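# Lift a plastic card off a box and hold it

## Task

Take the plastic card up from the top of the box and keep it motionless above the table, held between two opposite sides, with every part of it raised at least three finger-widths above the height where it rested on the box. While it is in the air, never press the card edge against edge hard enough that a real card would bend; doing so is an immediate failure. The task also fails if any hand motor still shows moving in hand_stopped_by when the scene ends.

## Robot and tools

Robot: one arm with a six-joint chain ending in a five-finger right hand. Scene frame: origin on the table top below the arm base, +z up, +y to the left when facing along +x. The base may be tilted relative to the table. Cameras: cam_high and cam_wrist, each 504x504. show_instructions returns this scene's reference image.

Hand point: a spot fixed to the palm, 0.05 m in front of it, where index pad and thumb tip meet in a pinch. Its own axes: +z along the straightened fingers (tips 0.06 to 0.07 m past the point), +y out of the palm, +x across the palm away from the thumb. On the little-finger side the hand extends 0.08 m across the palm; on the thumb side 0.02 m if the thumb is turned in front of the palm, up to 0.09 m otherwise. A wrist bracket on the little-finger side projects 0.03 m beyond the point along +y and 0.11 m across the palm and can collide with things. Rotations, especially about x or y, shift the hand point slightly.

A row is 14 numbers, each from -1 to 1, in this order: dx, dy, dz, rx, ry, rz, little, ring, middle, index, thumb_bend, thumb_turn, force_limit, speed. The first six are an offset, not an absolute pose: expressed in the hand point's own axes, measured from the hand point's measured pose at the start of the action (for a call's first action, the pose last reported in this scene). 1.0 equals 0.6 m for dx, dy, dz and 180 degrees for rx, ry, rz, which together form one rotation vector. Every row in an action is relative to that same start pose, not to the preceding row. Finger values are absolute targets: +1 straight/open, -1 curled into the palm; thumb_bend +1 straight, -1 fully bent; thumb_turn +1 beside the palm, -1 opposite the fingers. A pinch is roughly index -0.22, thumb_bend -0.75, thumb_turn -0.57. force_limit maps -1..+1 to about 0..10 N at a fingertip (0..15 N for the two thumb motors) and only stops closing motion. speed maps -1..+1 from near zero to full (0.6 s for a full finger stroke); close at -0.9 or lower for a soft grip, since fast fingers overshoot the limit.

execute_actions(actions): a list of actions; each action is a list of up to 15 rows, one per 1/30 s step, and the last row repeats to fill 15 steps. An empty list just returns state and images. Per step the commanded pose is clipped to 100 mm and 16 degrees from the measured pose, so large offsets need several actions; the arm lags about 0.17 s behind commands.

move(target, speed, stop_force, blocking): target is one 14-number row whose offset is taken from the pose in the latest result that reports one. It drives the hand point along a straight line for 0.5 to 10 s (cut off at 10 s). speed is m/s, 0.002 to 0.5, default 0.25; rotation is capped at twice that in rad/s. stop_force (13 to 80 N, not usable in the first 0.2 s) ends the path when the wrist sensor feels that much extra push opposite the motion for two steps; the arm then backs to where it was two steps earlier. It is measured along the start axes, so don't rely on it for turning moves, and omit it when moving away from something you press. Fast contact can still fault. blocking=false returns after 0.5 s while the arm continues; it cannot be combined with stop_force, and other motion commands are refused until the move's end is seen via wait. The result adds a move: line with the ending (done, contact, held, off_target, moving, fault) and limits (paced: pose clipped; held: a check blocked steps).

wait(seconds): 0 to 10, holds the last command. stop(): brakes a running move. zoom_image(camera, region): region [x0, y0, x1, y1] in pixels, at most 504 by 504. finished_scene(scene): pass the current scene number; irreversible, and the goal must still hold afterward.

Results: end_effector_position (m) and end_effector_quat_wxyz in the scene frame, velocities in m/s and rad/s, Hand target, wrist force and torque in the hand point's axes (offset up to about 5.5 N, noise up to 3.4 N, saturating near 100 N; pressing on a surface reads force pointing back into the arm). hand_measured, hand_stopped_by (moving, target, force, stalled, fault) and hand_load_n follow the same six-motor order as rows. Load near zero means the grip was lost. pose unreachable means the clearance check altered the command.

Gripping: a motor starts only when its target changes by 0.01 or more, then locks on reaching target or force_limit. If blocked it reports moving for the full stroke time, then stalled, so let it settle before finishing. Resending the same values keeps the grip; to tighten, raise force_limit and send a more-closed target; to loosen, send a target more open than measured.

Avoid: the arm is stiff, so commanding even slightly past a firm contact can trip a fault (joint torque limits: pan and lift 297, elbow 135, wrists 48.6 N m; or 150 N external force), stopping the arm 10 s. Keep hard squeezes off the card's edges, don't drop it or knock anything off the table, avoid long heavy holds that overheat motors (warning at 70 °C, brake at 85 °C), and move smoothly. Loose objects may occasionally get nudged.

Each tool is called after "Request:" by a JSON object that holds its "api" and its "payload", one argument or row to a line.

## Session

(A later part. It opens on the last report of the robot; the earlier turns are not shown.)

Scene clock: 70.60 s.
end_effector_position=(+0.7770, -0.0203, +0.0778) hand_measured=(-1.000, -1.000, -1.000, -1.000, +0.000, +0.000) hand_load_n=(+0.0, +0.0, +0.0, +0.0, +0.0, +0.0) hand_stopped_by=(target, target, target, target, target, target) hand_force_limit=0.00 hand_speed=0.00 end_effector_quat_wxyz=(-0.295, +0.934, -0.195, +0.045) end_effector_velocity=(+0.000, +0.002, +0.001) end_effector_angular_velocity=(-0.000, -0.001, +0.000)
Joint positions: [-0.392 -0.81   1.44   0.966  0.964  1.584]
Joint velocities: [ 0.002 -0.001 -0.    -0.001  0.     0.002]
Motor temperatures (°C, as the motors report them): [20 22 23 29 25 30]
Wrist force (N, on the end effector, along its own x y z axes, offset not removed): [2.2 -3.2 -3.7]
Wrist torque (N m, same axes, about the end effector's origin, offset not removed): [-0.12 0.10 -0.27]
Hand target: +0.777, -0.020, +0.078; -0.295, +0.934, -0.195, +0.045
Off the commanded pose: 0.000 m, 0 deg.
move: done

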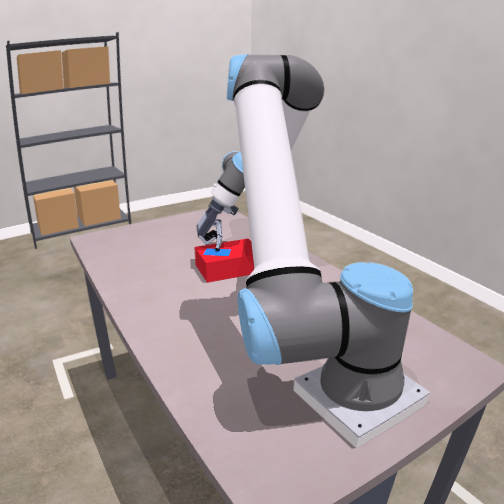

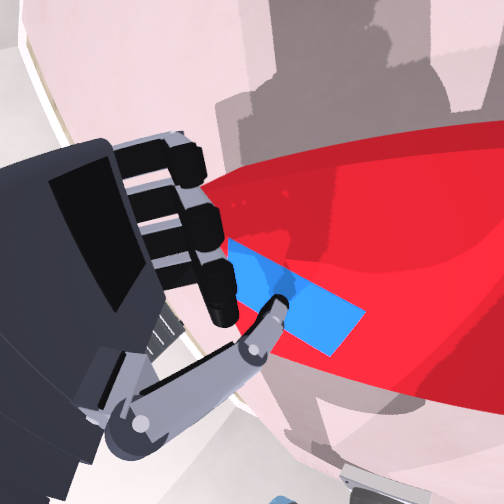

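Request:
{"api": "move", "payload": {
  "target": [0,0.025,-0.03,0,0,0,-1,-1,-1,-1,0,0,0,0],
  "speed": 0.02
}}

Request:
{"api": "move", "payload": {
  "target": [0,0.03,0.05,0,0,0,-1,-1,-1,-1,0,0,0,0],
  "speed": 0.005,
  "stop_force": 13
}}

Request:
{"api": "move", "payload": {
  "target": [0,-0.055,0.04,0,0,0,-1,-1,-1,-1,0,0,0,0],
  "speed": 0.01
}}

Scene clock: 72.63 s.
end_effector_position=(+0.7684, -0.0411, +0.0840) hand_measured=(-1.000, -1.000, -1.000, -1.000, +0.000, +0.000) hand_load_n=(+0.0, +0.0, +0.0, +0.0, +0.0, +0.0) hand_stopped_by=(target, target, target, target, target, target) hand_force_limit=0.00 hand_speed=0.00 end_effector_quat_wxyz=(-0.295, +0.934, -0.195, +0.045) end_effector_velocity=(-0.001, -0.002, -0.000) end_effector_angular_velocity=(+0.000, +0.000, -0.001)
Joint positions: [-0.422 -0.82   1.452  0.986  0.965  1.549]
Joint velocities: [-0.003  0.     0.001  0.001  0.    -0.003]
Motor temperatures (°C, as the motors report them): [20 22 23 29 25 30]
Wrist force (N, on the end effector, along its own x y z axes, offset not removed): [2.6 0.1 -1.9]
Wrist torque (N m, same axes, about the end effector's origin, offset not removed): [0.25 0.07 -0.10]
Hand target: +0.768, -0.041, +0.084; -0.295, +0.934, -0.195, +0.045
Off the commanded pose: 0.000 m, 0 deg.
move: done

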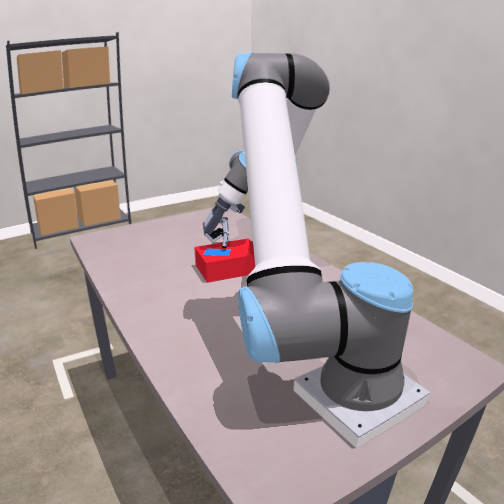

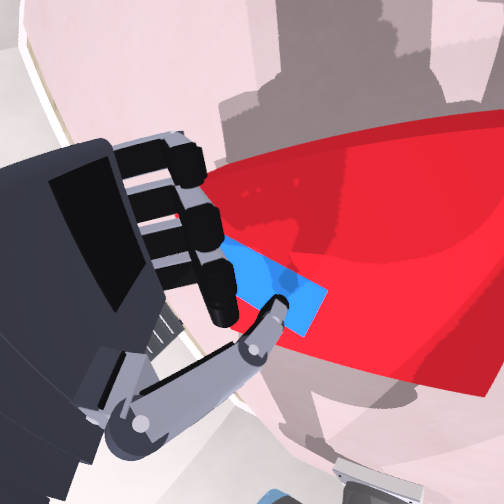

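Scene clock: 74.90 s.
end_effector_position=(+0.7683, -0.0404, +0.0745) hand_measured=(-1.000, -1.000, -1.000, -1.000, +0.000, +0.000) hand_load_n=(+0.0, +0.0, +0.0, +0.0, +0.5, +1.5) hand_stopped_by=(target, target, target, target, target, target) hand_force_limit=0.00 hand_speed=0.00 end_effector_quat_wxyz=(-0.295, +0.934, -0.195, +0.045) end_effector_velocity=(-0.000, -0.000, +0.001) end_effector_angular_velocity=(+0.001, +0.001, -0.000)
Joint positions: [-0.421 -0.811  1.455  0.973  0.965  1.55 ]
Joint velocities: [-0.    -0.    -0.     0.002 -0.     0.   ]
Motor temperatures (°C, as the motors report them): [20 22 23 29 25 30]
Wrist force (N, on the end effector, along its own x y z axes, offset not removed): [4.1 -12.1 -22.8]
Wrist torque (N m, same axes, about the end effector's origin, offset not removed): [-0.26 -0.06 -0.07]
Hand target: +0.768, -0.040, +0.075; -0.295, +0.934, -0.195, +0.045
Off the commanded pose: 0.025 m, 0 deg.
move: contact

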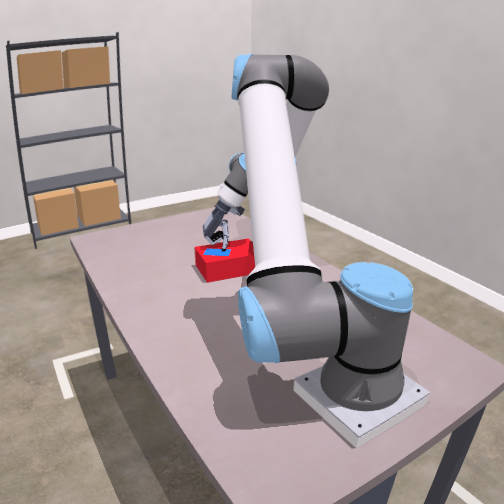

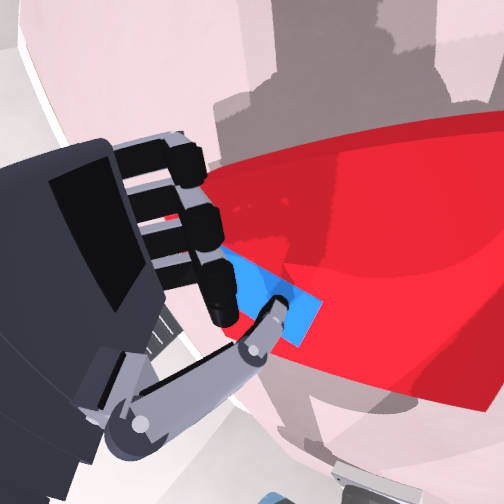

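Scene clock: 79.20 s.
end_effector_position=(+0.7842, -0.0029, +0.0736) hand_measured=(-1.000, -1.000, -1.000, -1.000, +0.006, +0.000) hand_load_n=(+0.0, +0.0, +0.0, +0.0, +10.5, +6.5) hand_stopped_by=(target, target, target, target, target, target) hand_force_limit=0.00 hand_speed=0.00 end_effector_quat_wxyz=(-0.295, +0.934, -0.195, +0.045) end_effector_velocity=(-0.000, +0.002, -0.000) end_effector_angular_velocity=(+0.001, +0.001, -0.000)
Joint positions: [-0.368 -0.802  1.429  0.952  0.964  1.614]
Joint velocities: [ 0.002  0.     0.    -0.001 -0.     0.003]
Motor temperatures (°C, as the motors report them): [20 22 23 29 25 30]
Wrist force (N, on the end effector, along its own x y z axes, offset not removed): [0.7 -15.5 -37.8]
Wrist torque (N m, same axes, about the end effector's origin, offset not removed): [-0.71 -0.58 0.07]
Hand target: +0.784, -0.003, +0.074; -0.295, +0.934, -0.195, +0.045
Off the commanded pose: 0.000 m, 0 deg.
move: done

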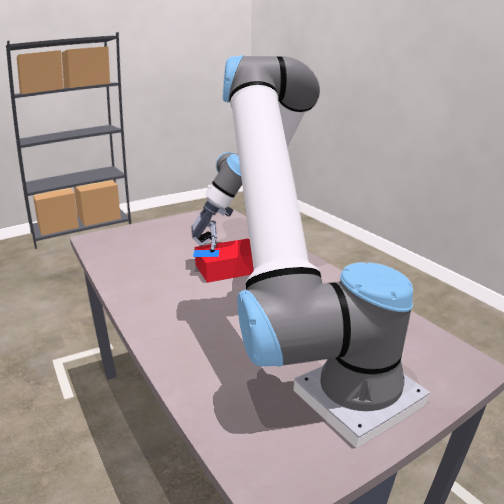

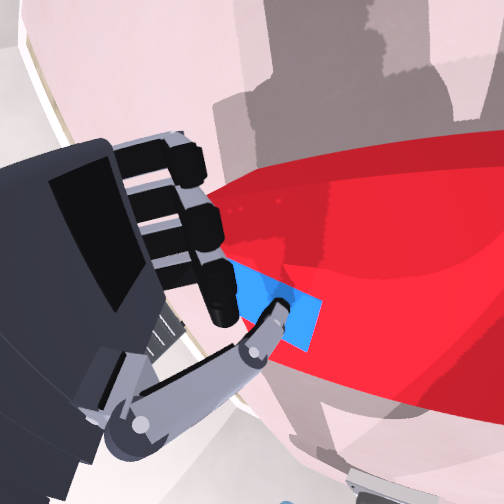

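Request:
{"api": "move", "payload": {
  "target": [0,-0.04,-0.06,-0.17,0,0,-1,-1,-1,0.7,-0.6,-0.57,-0.1,0],
  "speed": 0.04
}}

Request:
{"api": "zoom_image", "payload": {
  "camera": "cam_high",
  "region": [150,210,270,294]
}}

Scene clock: 86.67 s.
end_effector_position=(+0.7853, -0.0040, +0.1169) hand_measured=(-1.000, -1.000, -1.000, +0.310, +0.000, -0.038) hand_load_n=(+0.0, +0.0, +0.0, -11.0, +0.0, +0.0) hand_stopped_by=(target, target, target, stalled, force, force) hand_force_limit=-0.10 hand_speed=0.00 end_effector_quat_wxyz=(-0.039, +0.979, -0.200, -0.008) end_effector_velocity=(-0.000, -0.000, -0.001) end_effector_angular_velocity=(-0.005, +0.004, -0.000)
Joint positions: [-0.19  -0.782  1.27   1.1    1.492  1.785]
Joint velocities: [ 0.001  0.003 -0.002  0.002  0.005  0.002]
Motor temperatures (°C, as the motors report them): [20 22 23 29 25 30]
Wrist force (N, on the end effector, along its own x y z axes, offset not removed): [2.5 -0.2 -12.9]
Wrist torque (N m, same axes, about the end effector's origin, offset not removed): [-0.48 0.10 -0.26]
Hand target: +0.785, -0.004, +0.117; -0.038, +0.979, -0.200, -0.008
Off the commanded pose: 0.000 m, 0 deg.
move: done

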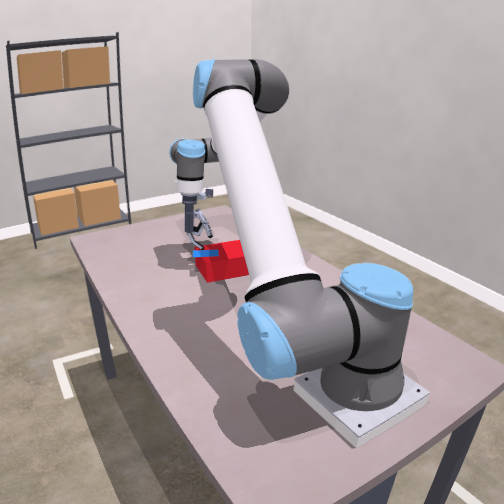

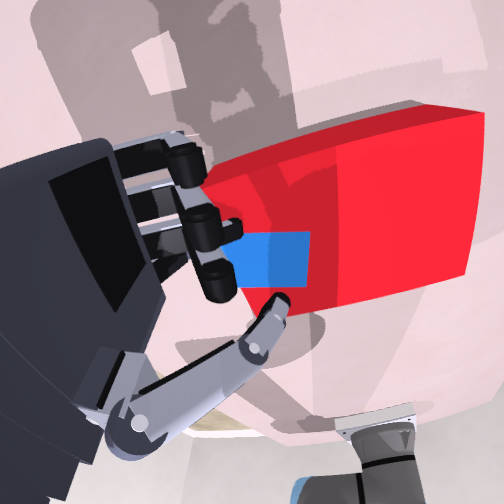

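Region (150, 210, 270, 294) of cam_high's 504x504 image, scaled by 4.200, with more detail than that image has; it fills the top 353 rows of this view, and the rest is white.

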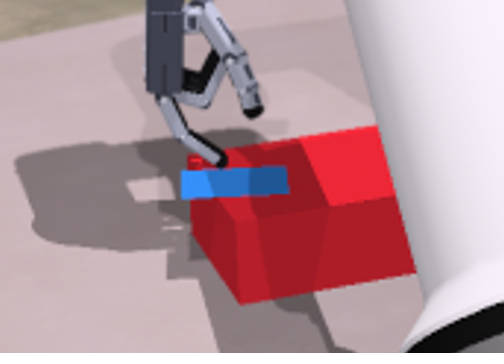

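Request:
{"api": "move", "payload": {
  "target": [0,-0.09,-0.03,0,0,0,-1,-1,-1,0.31,0,-0.04,-0.1,0],
  "speed": 0.03
}}

Request:
{"api": "execute_actions", "payload": {
  "actions": [
    [[0,0,0,0,0,0,-1,-1,-1,0.7,-0.6,-0.57,-0.1,0]],
    [[0,0,0,0,0,0,-1,-1,-1,0.7,-0.6,-0.57,-0.1,0]]
  ]
}}

Request:
{"api": "zoom_image", "payload": {
  "camera": "cam_high",
  "region": [130,200,270,298]
}}

Scene clock: 89.57 s.
end_effector_position=(+0.8064, +0.0440, +0.1388) hand_measured=(-1.000, -1.000, -1.000, +0.310, +0.000, -0.040) hand_load_n=(+0.0, +0.0, +0.0, +0.0, +0.0, +0.0) hand_stopped_by=(target, target, target, target, target, target) hand_force_limit=-0.10 hand_speed=0.00 end_effector_quat_wxyz=(-0.039, +0.979, -0.200, -0.008) end_effector_velocity=(+0.001, +0.001, +0.001) end_effector_angular_velocity=(+0.000, -0.000, +0.000)
Joint positions: [-0.129 -0.762  1.189  1.156  1.491  1.846]
Joint velocities: [ 0.002  0.    -0.002  0.002 -0.     0.002]
Motor temperatures (°C, as the motors report them): [20 22 23 29 25 30]
Wrist force (N, on the end effector, along its own x y z axes, offset not removed): [-0.6 -0.8 -0.3]
Wrist torque (N m, same axes, about the end effector's origin, offset not removed): [0.00 0.44 -0.26]
Hand target: +0.806, +0.044, +0.139; -0.039, +0.979, -0.200, -0.008
Off the commanded pose: 0.000 m, 0 deg.
move: done

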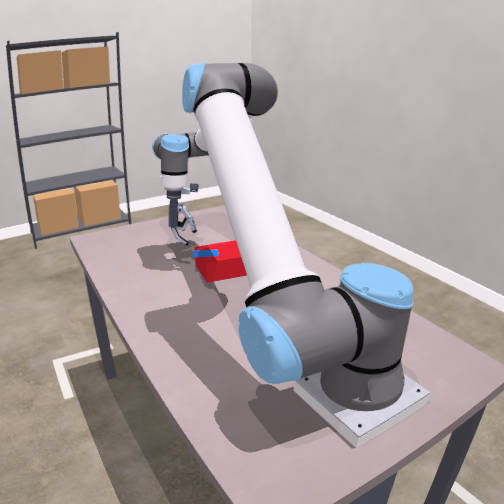

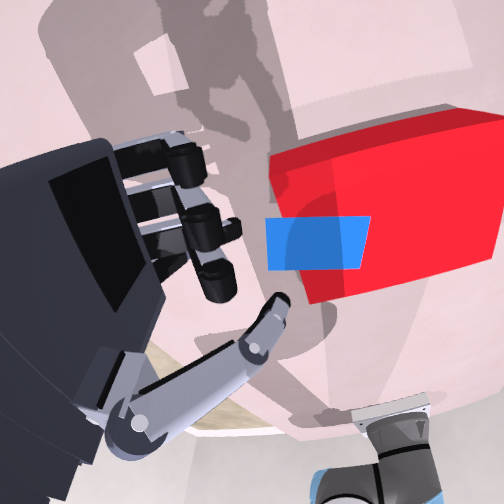

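Scene clock: 90.57 s.
end_effector_position=(+0.8064, +0.0440, +0.1388) hand_measured=(-1.000, -1.000, -1.000, +0.700, -0.600, -0.570) hand_load_n=(+0.0, +0.0, +0.0, +0.0, +0.0, +0.0) hand_stopped_by=(target, target, target, target, target, target) hand_force_limit=-0.10 hand_speed=0.00 end_effector_quat_wxyz=(-0.039, +0.979, -0.200, -0.008) end_effector_velocity=(-0.000, -0.000, -0.000) end_effector_angular_velocity=(+0.000, +0.001, -0.000)
Joint positions: [-0.129 -0.762  1.189  1.156  1.491  1.847]
Joint velocities: [-0.  0.  0.  0. -0.  0.]
Motor temperatures (°C, as the motors report them): [20 22 23 29 25 30]
Wrist force (N, on the end effector, along its own x y z axes, offset not removed): [1.8 -4.5 -3.1]
Wrist torque (N m, same axes, about the end effector's origin, offset not removed): [-0.36 0.21 -0.34]
Hand target: +0.806, +0.044, +0.139; -0.039, +0.979, -0.200, -0.008
Off the commanded pose: 0.000 m, 0 deg.

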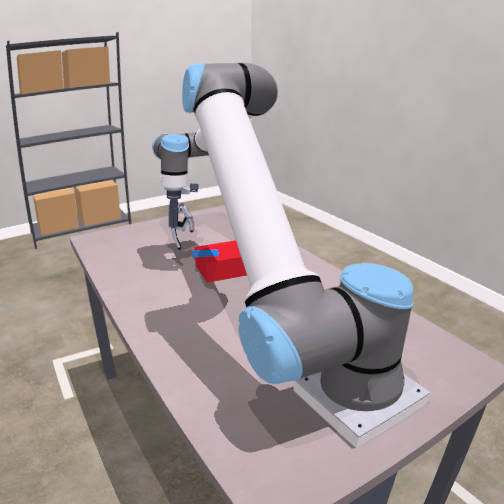

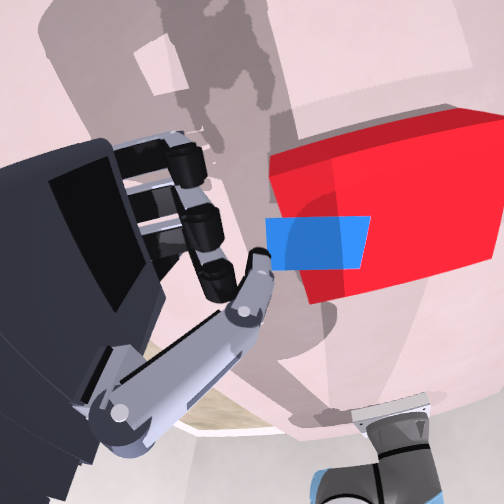

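Region (130, 200, 270, 298) of cam_high's 504x504 image, scaled by 3.600, with more detail than that image has; it fills the top 353 rows of this view, and the rest is white.

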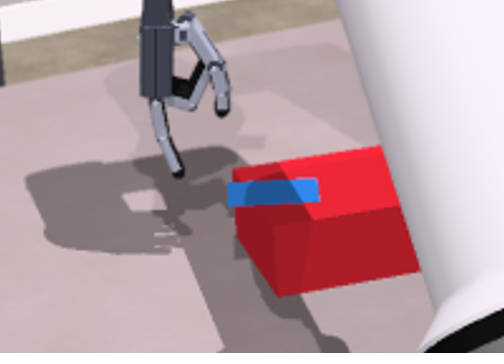

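Request:
{"api": "move", "payload": {
  "target": [0.01,0.07,0.09,0,0,0,-1,-1,-1,0.7,-0.6,-0.57,-0.1,0],
  "speed": 0.03
}}

Request:
{"api": "zoom_image", "payload": {
  "camera": "cam_high",
  "region": [130,200,270,298]
}}

Scene clock: 93.90 s.
end_effector_position=(+0.7955, +0.0075, +0.0818) hand_measured=(-1.000, -1.000, -1.000, +0.700, -0.600, -0.570) hand_load_n=(+0.0, +0.0, +0.0, +0.0, +0.0, +0.0) hand_stopped_by=(target, target, target, target, target, target) hand_force_limit=-0.10 hand_speed=0.00 end_effector_quat_wxyz=(-0.039, +0.979, -0.200, -0.008) end_effector_velocity=(-0.000, -0.001, -0.001) end_effector_angular_velocity=(+0.000, +0.000, +0.000)
Joint positions: [-0.174 -0.738  1.255  1.068  1.492  1.801]
Joint velocities: [-0.001  0.001  0.001 -0.002 -0.    -0.001]
Motor temperatures (°C, as the motors report them): [20 22 23 29 25 30]
Wrist force (N, on the end effector, along its own x y z axes, offset not removed): [0.1 -3.4 -3.6]
Wrist torque (N m, same axes, about the end effector's origin, offset not removed): [-0.11 0.51 -0.38]
Hand target: +0.795, +0.007, +0.082; -0.039, +0.979, -0.200, -0.008
Off the commanded pose: 0.000 m, 0 deg.
move: done

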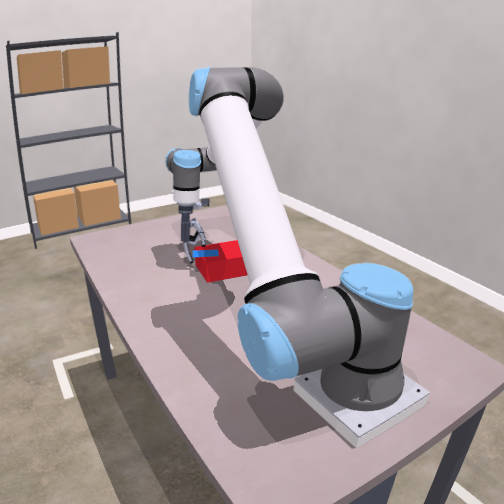

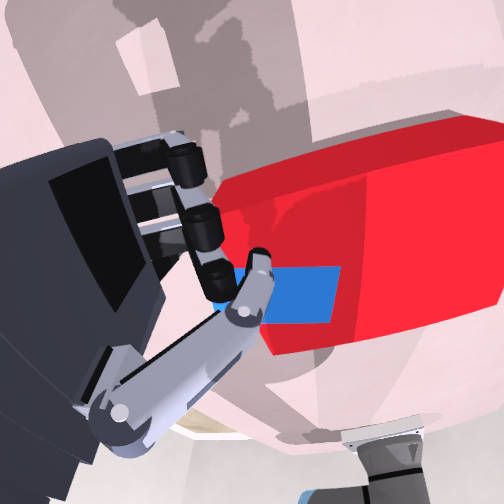

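Region (130, 200, 270, 298) of cam_high's 504x504 image, scaled by 3.600, with more detail than that image has; it fills the top 353 rows of this view, and the rest is white.

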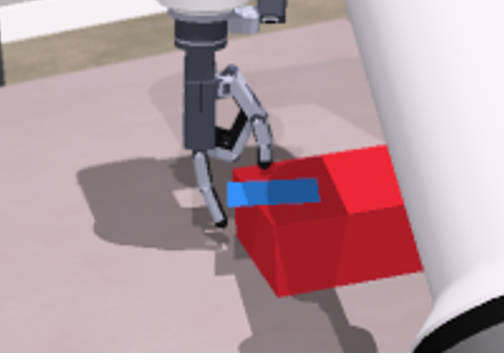

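Request:
{"api": "move", "payload": {
  "target": [-0.025,-0.012,0,0,0,0,-1,-1,-1,0.7,-0.6,-0.57,-0.1,0],
  "speed": 0.02
}}

Request:
{"api": "move", "payload": {
  "target": [0,0,0.012,0,0,0,-1,-1,-1,0.7,-0.6,-0.57,-0.1,0],
  "speed": 0.005,
  "stop_force": 13
}}

Request:
{"api": "zoom_image", "payload": {
  "camera": "cam_high",
  "region": [130,200,270,298]
}}

Scene clock: 96.13 s.
end_effector_position=(+0.7846, +0.0198, +0.0828) hand_measured=(-1.000, -1.000, -1.000, +0.700, -0.600, -0.570) hand_load_n=(+0.0, +0.0, +0.0, +0.0, +0.0, +0.0) hand_stopped_by=(target, target, target, target, target, target) hand_force_limit=-0.10 hand_speed=0.00 end_effector_quat_wxyz=(-0.039, +0.979, -0.200, -0.008) end_effector_velocity=(-0.001, +0.003, -0.000) end_effector_angular_velocity=(+0.000, +0.000, +0.002)
Joint positions: [-0.161 -0.754  1.285  1.055  1.491  1.814]
Joint velocities: [ 0.003 -0.002  0.004 -0.002 -0.     0.002]
Motor temperatures (°C, as the motors report them): [20 22 23 29 25 30]
Wrist force (N, on the end effector, along its own x y z axes, offset not removed): [0.6 -0.3 -4.0]
Wrist torque (N m, same axes, about the end effector's origin, offset not removed): [0.41 0.45 -0.21]
Hand target: +0.784, +0.020, +0.083; -0.039, +0.979, -0.200, -0.008
Off the commanded pose: 0.000 m, 0 deg.
move: done

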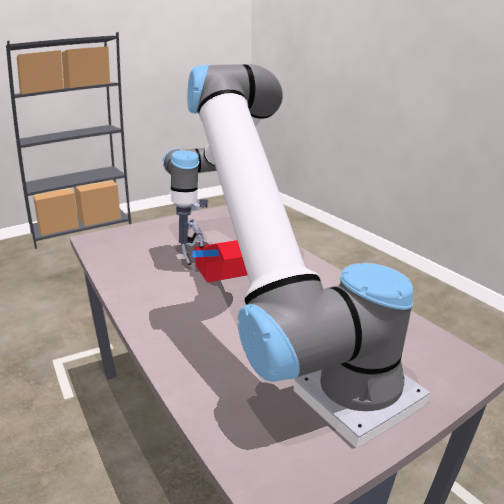

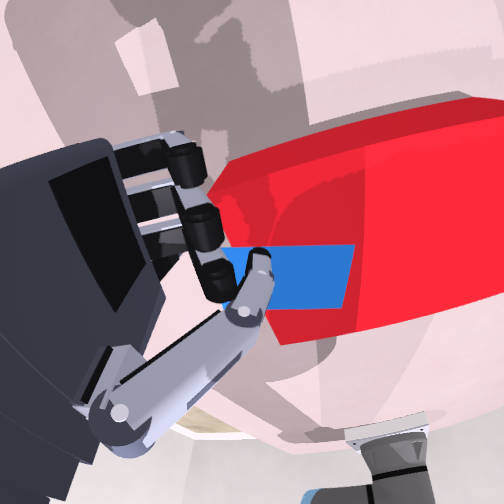

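Scene clock: 97.80 s.
end_effector_position=(+0.7846, +0.0204, +0.0757) hand_measured=(-1.000, -1.000, -1.000, +0.700, -0.600, -0.570) hand_load_n=(+0.0, +0.0, +0.0, +0.0, +0.0, +0.0) hand_stopped_by=(target, target, target, target, target, target) hand_force_limit=-0.10 hand_speed=0.00 end_effector_quat_wxyz=(-0.039, +0.979, -0.200, -0.008) end_effector_velocity=(+0.000, +0.000, -0.000) end_effector_angular_velocity=(-0.000, -0.001, +0.000)
Joint positions: [-0.161 -0.748  1.287  1.046  1.491  1.815]
Joint velocities: [ 0.     0.001 -0.001 -0.001  0.     0.   ]
Motor temperatures (°C, as the motors report them): [20 22 23 29 25 30]
Wrist force (N, on the end effector, along its own x y z axes, offset not removed): [1.7 -1.8 -3.6]
Wrist torque (N m, same axes, about the end effector's origin, offset not removed): [0.08 0.24 -0.21]
Hand target: +0.785, +0.020, +0.076; -0.039, +0.979, -0.200, -0.008
Off the commanded pose: 0.000 m, 0 deg.
move: done

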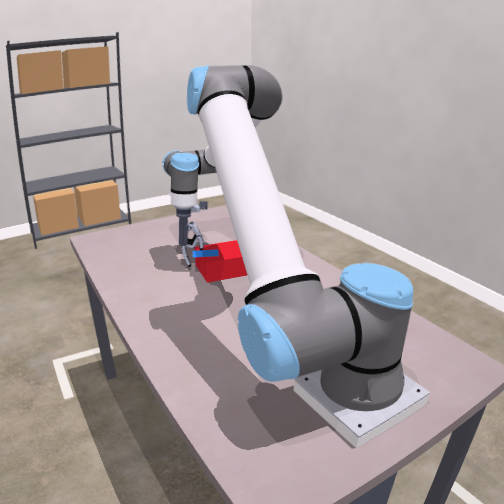

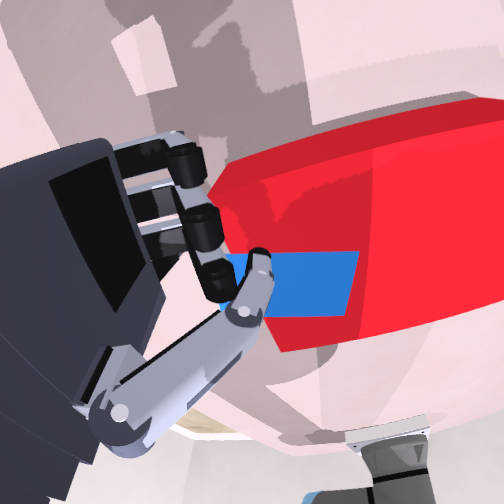

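Region (130, 200, 270, 298) of cam_high's 504x504 image, scaled by 3.600, with more detail than that image has; it fills the top 353 rows of this view, and the rest is white.

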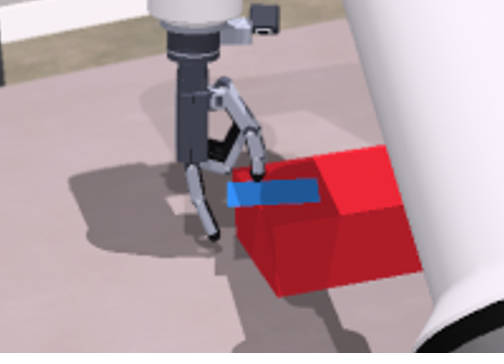

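Shifting a further 1 cm and descending to contact.

Request:
{"api": "move", "payload": {
  "target": [-0.015,0,0,0,0,0,-1,-1,-1,0.7,-0.6,-0.57,-0.1,0],
  "speed": 0.02
}}

Request:
{"api": "move", "payload": {
  "target": [0,0,0.03,0,0,0,-1,-1,-1,0.7,-0.6,-0.57,-0.1,0],
  "speed": 0.004,
  "stop_force": 13
}}

Request:
{"api": "zoom_image", "payload": {
  "camera": "cam_high",
  "region": [130,200,270,298]
}}

Scene clock: 99.00 s.
end_effector_position=(+0.7765, +0.0238, +0.0760) hand_measured=(-1.000, -1.000, -1.000, +0.700, -0.600, -0.570) hand_load_n=(+0.0, +0.0, +0.0, +0.0, +0.0, +0.0) hand_stopped_by=(target, target, target, target, target, target) hand_force_limit=-0.10 hand_speed=0.00 end_effector_quat_wxyz=(-0.039, +0.979, -0.200, -0.008) end_effector_velocity=(-0.002, +0.001, -0.001) end_effector_angular_velocity=(+0.000, +0.001, -0.000)
Joint positions: [-0.158 -0.76   1.309  1.035  1.491  1.817]
Joint velocities: [ 0.    -0.002  0.005 -0.003 -0.     0.001]
Motor temperatures (°C, as the motors report them): [20 22 23 29 25 30]
Wrist force (N, on the end effector, along its own x y z axes, offset not removed): [-0.3 -0.9 -2.1]
Wrist torque (N m, same axes, about the end effector's origin, offset not removed): [0.16 0.60 -0.33]
Hand target: +0.776, +0.024, +0.076; -0.039, +0.979, -0.200, -0.008
Off the commanded pose: 0.000 m, 0 deg.
move: done

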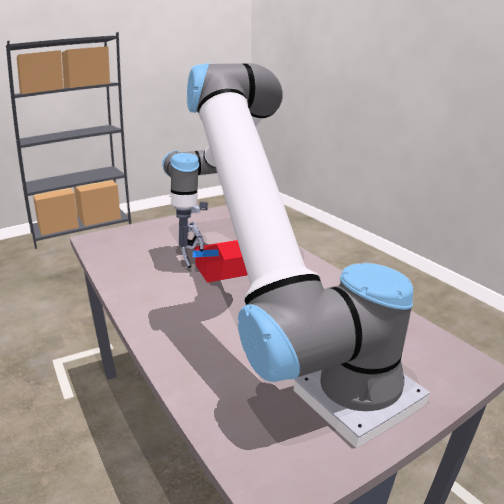

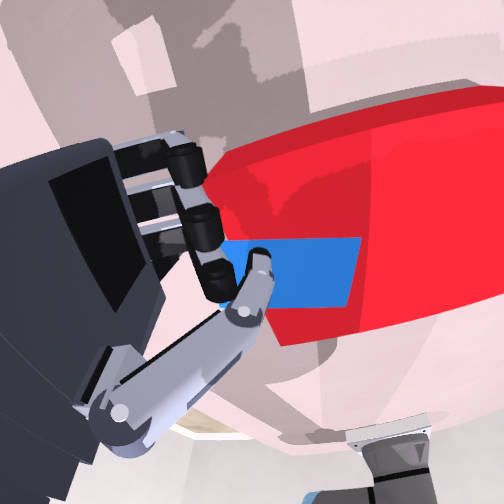

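Scene clock: 100.00 s.
end_effector_position=(+0.7765, +0.0241, +0.0734) hand_measured=(-1.000, -1.000, -1.000, +0.700, -0.600, -0.570) hand_load_n=(+0.0, +0.0, +0.0, +0.0, +1.5, +0.0) hand_stopped_by=(target, target, target, target, target, target) hand_force_limit=-0.10 hand_speed=0.00 end_effector_quat_wxyz=(-0.039, +0.979, -0.200, -0.008) end_effector_velocity=(-0.001, +0.000, -0.000) end_effector_angular_velocity=(+0.000, +0.002, +0.000)
Joint positions: [-0.158 -0.758  1.31   1.032  1.491  1.818]
Joint velocities: [0.    0.001 0.    0.001 0.    0.   ]
Motor temperatures (°C, as the motors report them): [20 22 23 29 25 30]
Wrist force (N, on the end effector, along its own x y z axes, offset not removed): [1.4 -6.0 -23.9]
Wrist torque (N m, same axes, about the end effector's origin, offset not removed): [0.07 0.40 -0.26]
Hand target: +0.777, +0.024, +0.074; -0.039, +0.979, -0.200, -0.008
Off the commanded pose: 0.015 m, 0 deg.
move: contact

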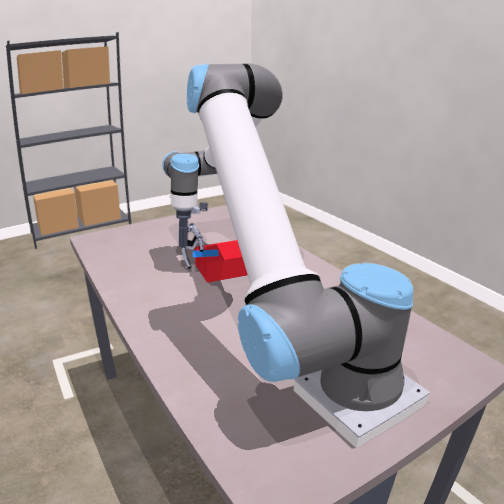

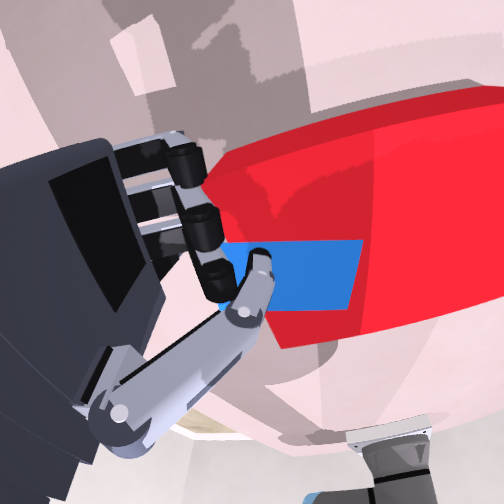

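Region (130, 200, 270, 298) of cam_high's 504x504 image, scaled by 3.600, with more detail than that image has; it fills the top 353 rows of this view, and the rest is white.

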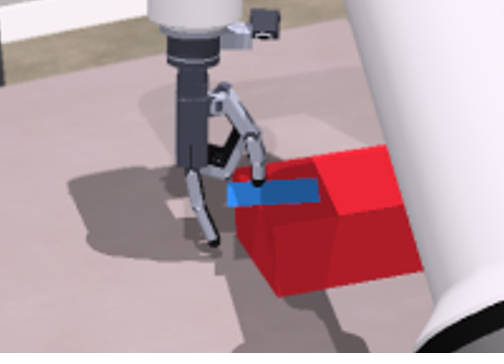

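Request:
{"api": "move", "payload": {
  "target": [0,-0.025,0.002,0,0,0,-1,-1,-1,0.7,-0.6,-0.57,-0.1,0],
  "speed": 0.01
}}

Request:
{"api": "execute_actions", "payload": {
  "actions": [
    [[0,0,0,0,0,0,-1,-1,-1,-0.6,-0.6,-0.57,-0.1,-0.5]],
    [[0,0,0,0,0,0,-1,-1,-1,-0.6,-0.6,-0.57,-0.1,-0.5]],
    [[0,0,0,0,0,0,-1,-1,-1,-0.6,-0.6,-0.57,-0.1,-0.5]],
    [[0,0,0,0,0,0,-1,-1,-1,-0.6,-0.6,-0.57,-0.1,-0.5]],
    [[0,0,0,0,0,0,-1,-1,-1,-0.6,-0.6,-0.57,-0.1,-0.5]]
  ]
}}

Request:
{"api": "move", "payload": {
  "target": [0,0,-0.05,0,0,0,-1,-1,-1,-0.6,-0.6,-0.57,-0.1,-0.5],
  "speed": 0.03
}}

Scene clock: 102.80 s.
end_effector_position=(+0.7823, +0.0378, +0.0733) hand_measured=(-1.000, -1.000, -1.000, +0.700, -0.596, -0.570) hand_load_n=(+0.0, +0.0, +0.0, +0.0, +5.5, +0.5) hand_stopped_by=(target, target, target, target, target, target) hand_force_limit=-0.10 hand_speed=0.00 end_effector_quat_wxyz=(-0.039, +0.979, -0.200, -0.008) end_effector_velocity=(+0.001, +0.001, +0.000) end_effector_angular_velocity=(+0.000, -0.001, -0.001)
Joint positions: [-0.14  -0.748  1.292  1.04   1.491  1.835]
Joint velocities: [ 0.001  0.001 -0.002  0.001 -0.     0.002]
Motor temperatures (°C, as the motors report them): [20 22 23 29 25 30]
Wrist force (N, on the end effector, along its own x y z axes, offset not removed): [-0.4 0.5 -19.1]
Wrist torque (N m, same axes, about the end effector's origin, offset not removed): [0.26 0.52 -0.14]
Hand target: +0.782, +0.038, +0.073; -0.039, +0.979, -0.200, -0.008
Off the commanded pose: 0.000 m, 0 deg.
move: done

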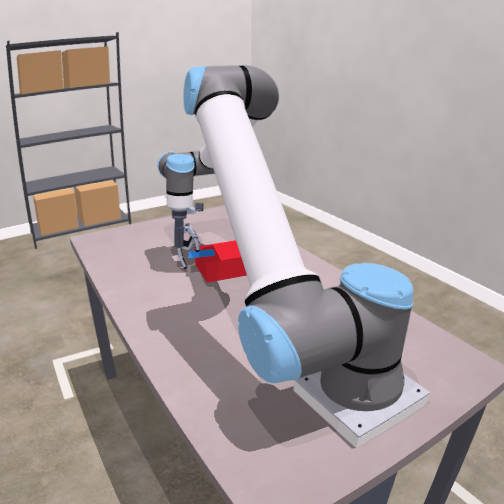

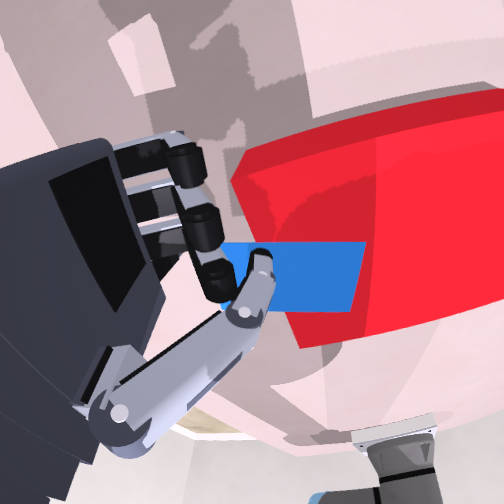

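Scene clock: 105.30 s.
end_effector_position=(+0.7824, +0.0379, +0.0733) hand_measured=(-1.000, -1.000, -1.000, -0.072, -0.596, -0.570) hand_load_n=(+0.0, +0.0, +0.0, +7.5, +6.0, +0.5) hand_stopped_by=(target, target, target, force, target, target) hand_force_limit=-0.10 hand_speed=-0.50 end_effector_quat_wxyz=(-0.039, +0.979, -0.200, -0.008) end_effector_velocity=(-0.000, -0.000, -0.001) end_effector_angular_velocity=(+0.000, +0.001, -0.000)
Joint positions: [-0.14  -0.748  1.291  1.04   1.491  1.835]
Joint velocities: [-0.     0.001  0.001 -0.    -0.     0.   ]
Motor temperatures (°C, as the motors report them): [20 22 23 29 25 30]
Wrist force (N, on the end effector, along its own x y z axes, offset not removed): [-0.4 -9.5 -13.8]
Wrist torque (N m, same axes, about the end effector's origin, offset not removed): [-0.11 0.26 -0.31]
Hand target: +0.782, +0.038, +0.073; -0.039, +0.979, -0.200, -0.008
Off the commanded pose: 0.000 m, 0 deg.

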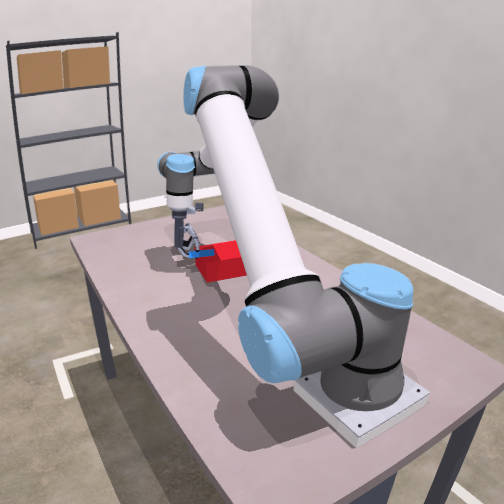

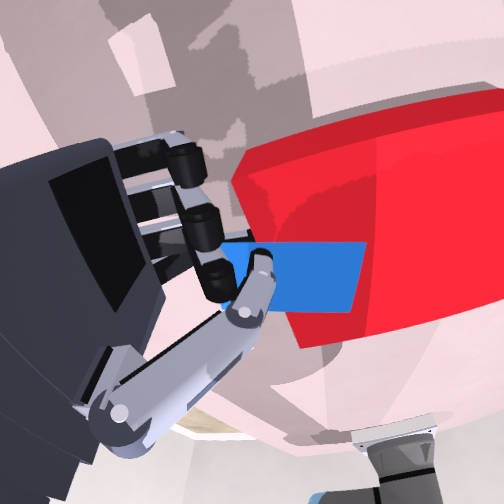

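Scene clock: 106.63 s.
end_effector_position=(+0.7824, +0.0355, +0.1031) hand_measured=(-1.000, -1.000, -1.000, -0.074, -0.600, -0.570) hand_load_n=(+0.0, +0.0, +0.0, +0.0, +0.0, +0.0) hand_stopped_by=(target, target, target, force, target, target) hand_force_limit=-0.10 hand_speed=-0.50 end_effector_quat_wxyz=(-0.039, +0.979, -0.200, -0.008) end_effector_velocity=(-0.000, -0.000, +0.001) end_effector_angular_velocity=(-0.000, +0.001, -0.000)
Joint positions: [-0.143 -0.773  1.28   1.077  1.491  1.832]
Joint velocities: [-0.    -0.001 -0.001  0.002  0.    -0.   ]
Motor temperatures (°C, as the motors report them): [20 22 23 29 25 30]
Wrist force (N, on the end effector, along its own x y z axes, offset not removed): [-0.7 -3.5 -0.3]
Wrist torque (N m, same axes, about the end effector's origin, offset not removed): [-0.34 0.51 -0.29]
Hand target: +0.782, +0.035, +0.103; -0.039, +0.979, -0.200, -0.008
Off the commanded pose: 0.000 m, 0 deg.
move: done

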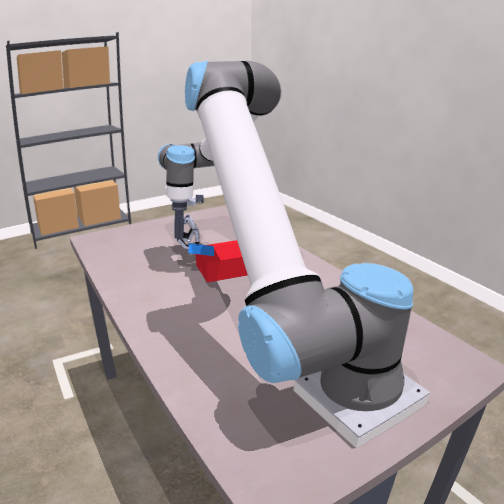

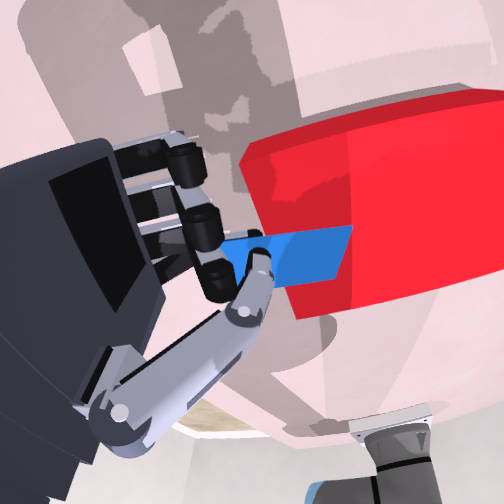

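Request:
{"api": "execute_actions", "payload": {
  "actions": [
    [[0,0,0,0,0,0,-1,-1,-1,-0.5,-0.6,-0.57,-0.1,-0.7]],
    [[0,0,0,0,0,0,-1,-1,-1,-0.5,-0.6,-0.57,-0.1,-0.7]],
    [[0,0,0,0,0,0,-1,-1,-1,-0.5,-0.6,-0.57,-0.1,-0.7]]
  ]
}}

Request:
{"api": "move", "payload": {
  "target": [0,0,-0.13,0,0,0,-1,-1,-1,-0.5,-0.6,-0.57,-0.1,-0.7],
  "speed": 0.04
}}

Request:
{"api": "wait", "payload": {
  "seconds": 1
}}

Scene clock: 109.03 s.
end_effector_position=(+0.7824, +0.0355, +0.1032) hand_measured=(-1.000, -1.000, -1.000, -0.236, -0.600, -0.570) hand_load_n=(+0.0, +0.0, +0.0, +8.5, +0.0, -0.5) hand_stopped_by=(target, target, target, force, target, target) hand_force_limit=-0.10 hand_speed=-0.70 end_effector_quat_wxyz=(-0.039, +0.979, -0.200, -0.008) end_effector_velocity=(-0.000, -0.001, -0.001) end_effector_angular_velocity=(-0.000, +0.001, -0.001)
Joint positions: [-0.143 -0.773  1.28   1.077  1.491  1.832]
Joint velocities: [-0.001  0.001  0.001  0.     0.     0.   ]
Motor temperatures (°C, as the motors report them): [20 22 23 29 25 30]
Wrist force (N, on the end effector, along its own x y z axes, offset not removed): [0.9 -2.5 -2.2]
Wrist torque (N m, same axes, about the end effector's origin, offset not removed): [-0.11 0.40 -0.14]
Hand target: +0.782, +0.035, +0.103; -0.039, +0.979, -0.200, -0.008
Off the commanded pose: 0.000 m, 0 deg.

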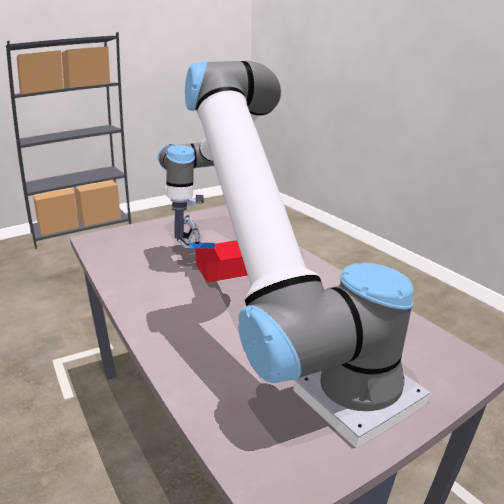

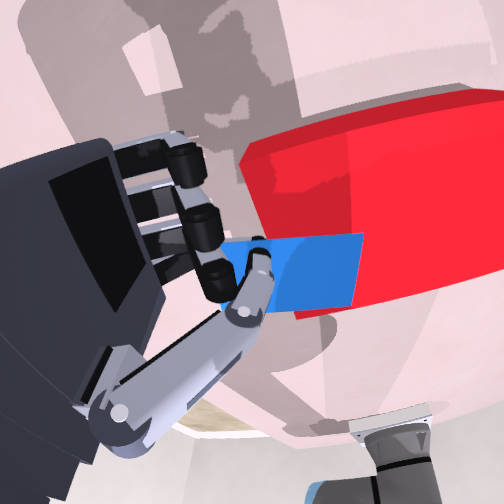

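Scene clock: 111.30 s.
end_effector_position=(+0.7825, +0.0292, +0.1807) hand_measured=(-1.000, -1.000, -1.000, -0.236, -0.600, -0.570) hand_load_n=(+0.0, +0.0, +0.0, +8.5, +0.0, -0.5) hand_stopped_by=(target, target, target, force, target, target) hand_force_limit=-0.10 hand_speed=-0.70 end_effector_quat_wxyz=(-0.039, +0.979, -0.200, -0.008) end_effector_velocity=(+0.000, -0.001, +0.002) end_effector_angular_velocity=(-0.000, -0.000, -0.001)
Joint positions: [-0.151 -0.832  1.236  1.18   1.491  1.825]
Joint velocities: [-0.001 -0.001 -0.002  0.003  0.    -0.   ]
Motor temperatures (°C, as the motors report them): [20 22 23 29 25 30]
Wrist force (N, on the end effector, along its own x y z axes, offset not removed): [1.2 -3.2 -2.5]
Wrist torque (N m, same axes, about the end effector's origin, offset not removed): [-0.13 0.25 -0.20]
Hand target: +0.783, +0.029, +0.181; -0.039, +0.979, -0.200, -0.008
Off the commanded pose: 0.000 m, 0 deg.
move: done

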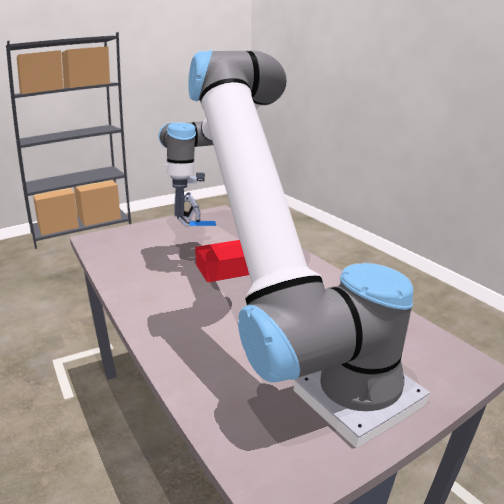

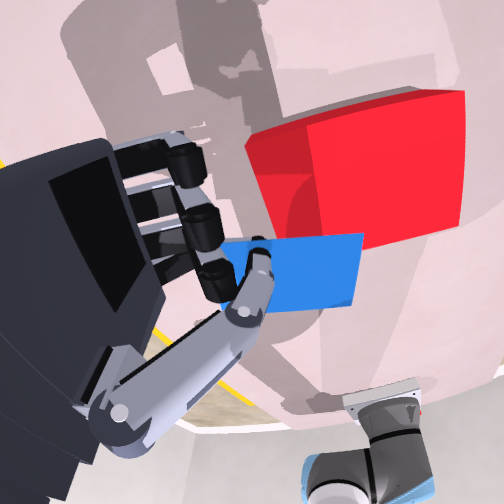

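Scene clock: 112.30 s.
end_effector_position=(+0.7825, +0.0292, +0.1809) hand_measured=(-1.000, -1.000, -1.000, -0.236, -0.600, -0.570) hand_load_n=(+0.0, +0.0, +0.0, +8.5, +0.0, -0.5) hand_stopped_by=(target, target, target, force, target, target) hand_force_limit=-0.10 hand_speed=-0.70 end_effector_quat_wxyz=(-0.039, +0.979, -0.200, -0.008) end_effector_velocity=(-0.000, +0.001, +0.000) end_effector_angular_velocity=(+0.000, +0.000, +0.001)
Joint positions: [-0.151 -0.832  1.236  1.18   1.491  1.825]
Joint velocities: [ 0.001 -0.     0.     0.    -0.    -0.   ]
Motor temperatures (°C, as the motors report them): [20 22 23 29 25 30]
Wrist force (N, on the end effector, along its own x y z axes, offset not removed): [2.1 -2.6 -2.7]
Wrist torque (N m, same axes, about the end effector's origin, offset not removed): [-0.08 0.17 -0.21]
Hand target: +0.783, +0.029, +0.181; -0.039, +0.979, -0.200, -0.008
Off the commanded pose: 0.000 m, 0 deg.
wait: 1.00 s; at rest by 0.17 s

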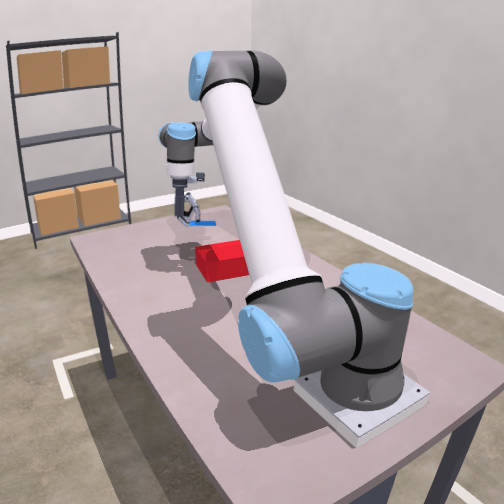

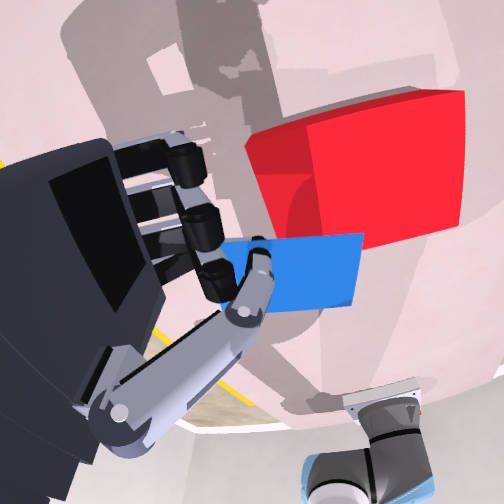

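Request:
{"api": "finished_scene", "payload": {
  "scene": 2
}}

The scene is finished: the task was done.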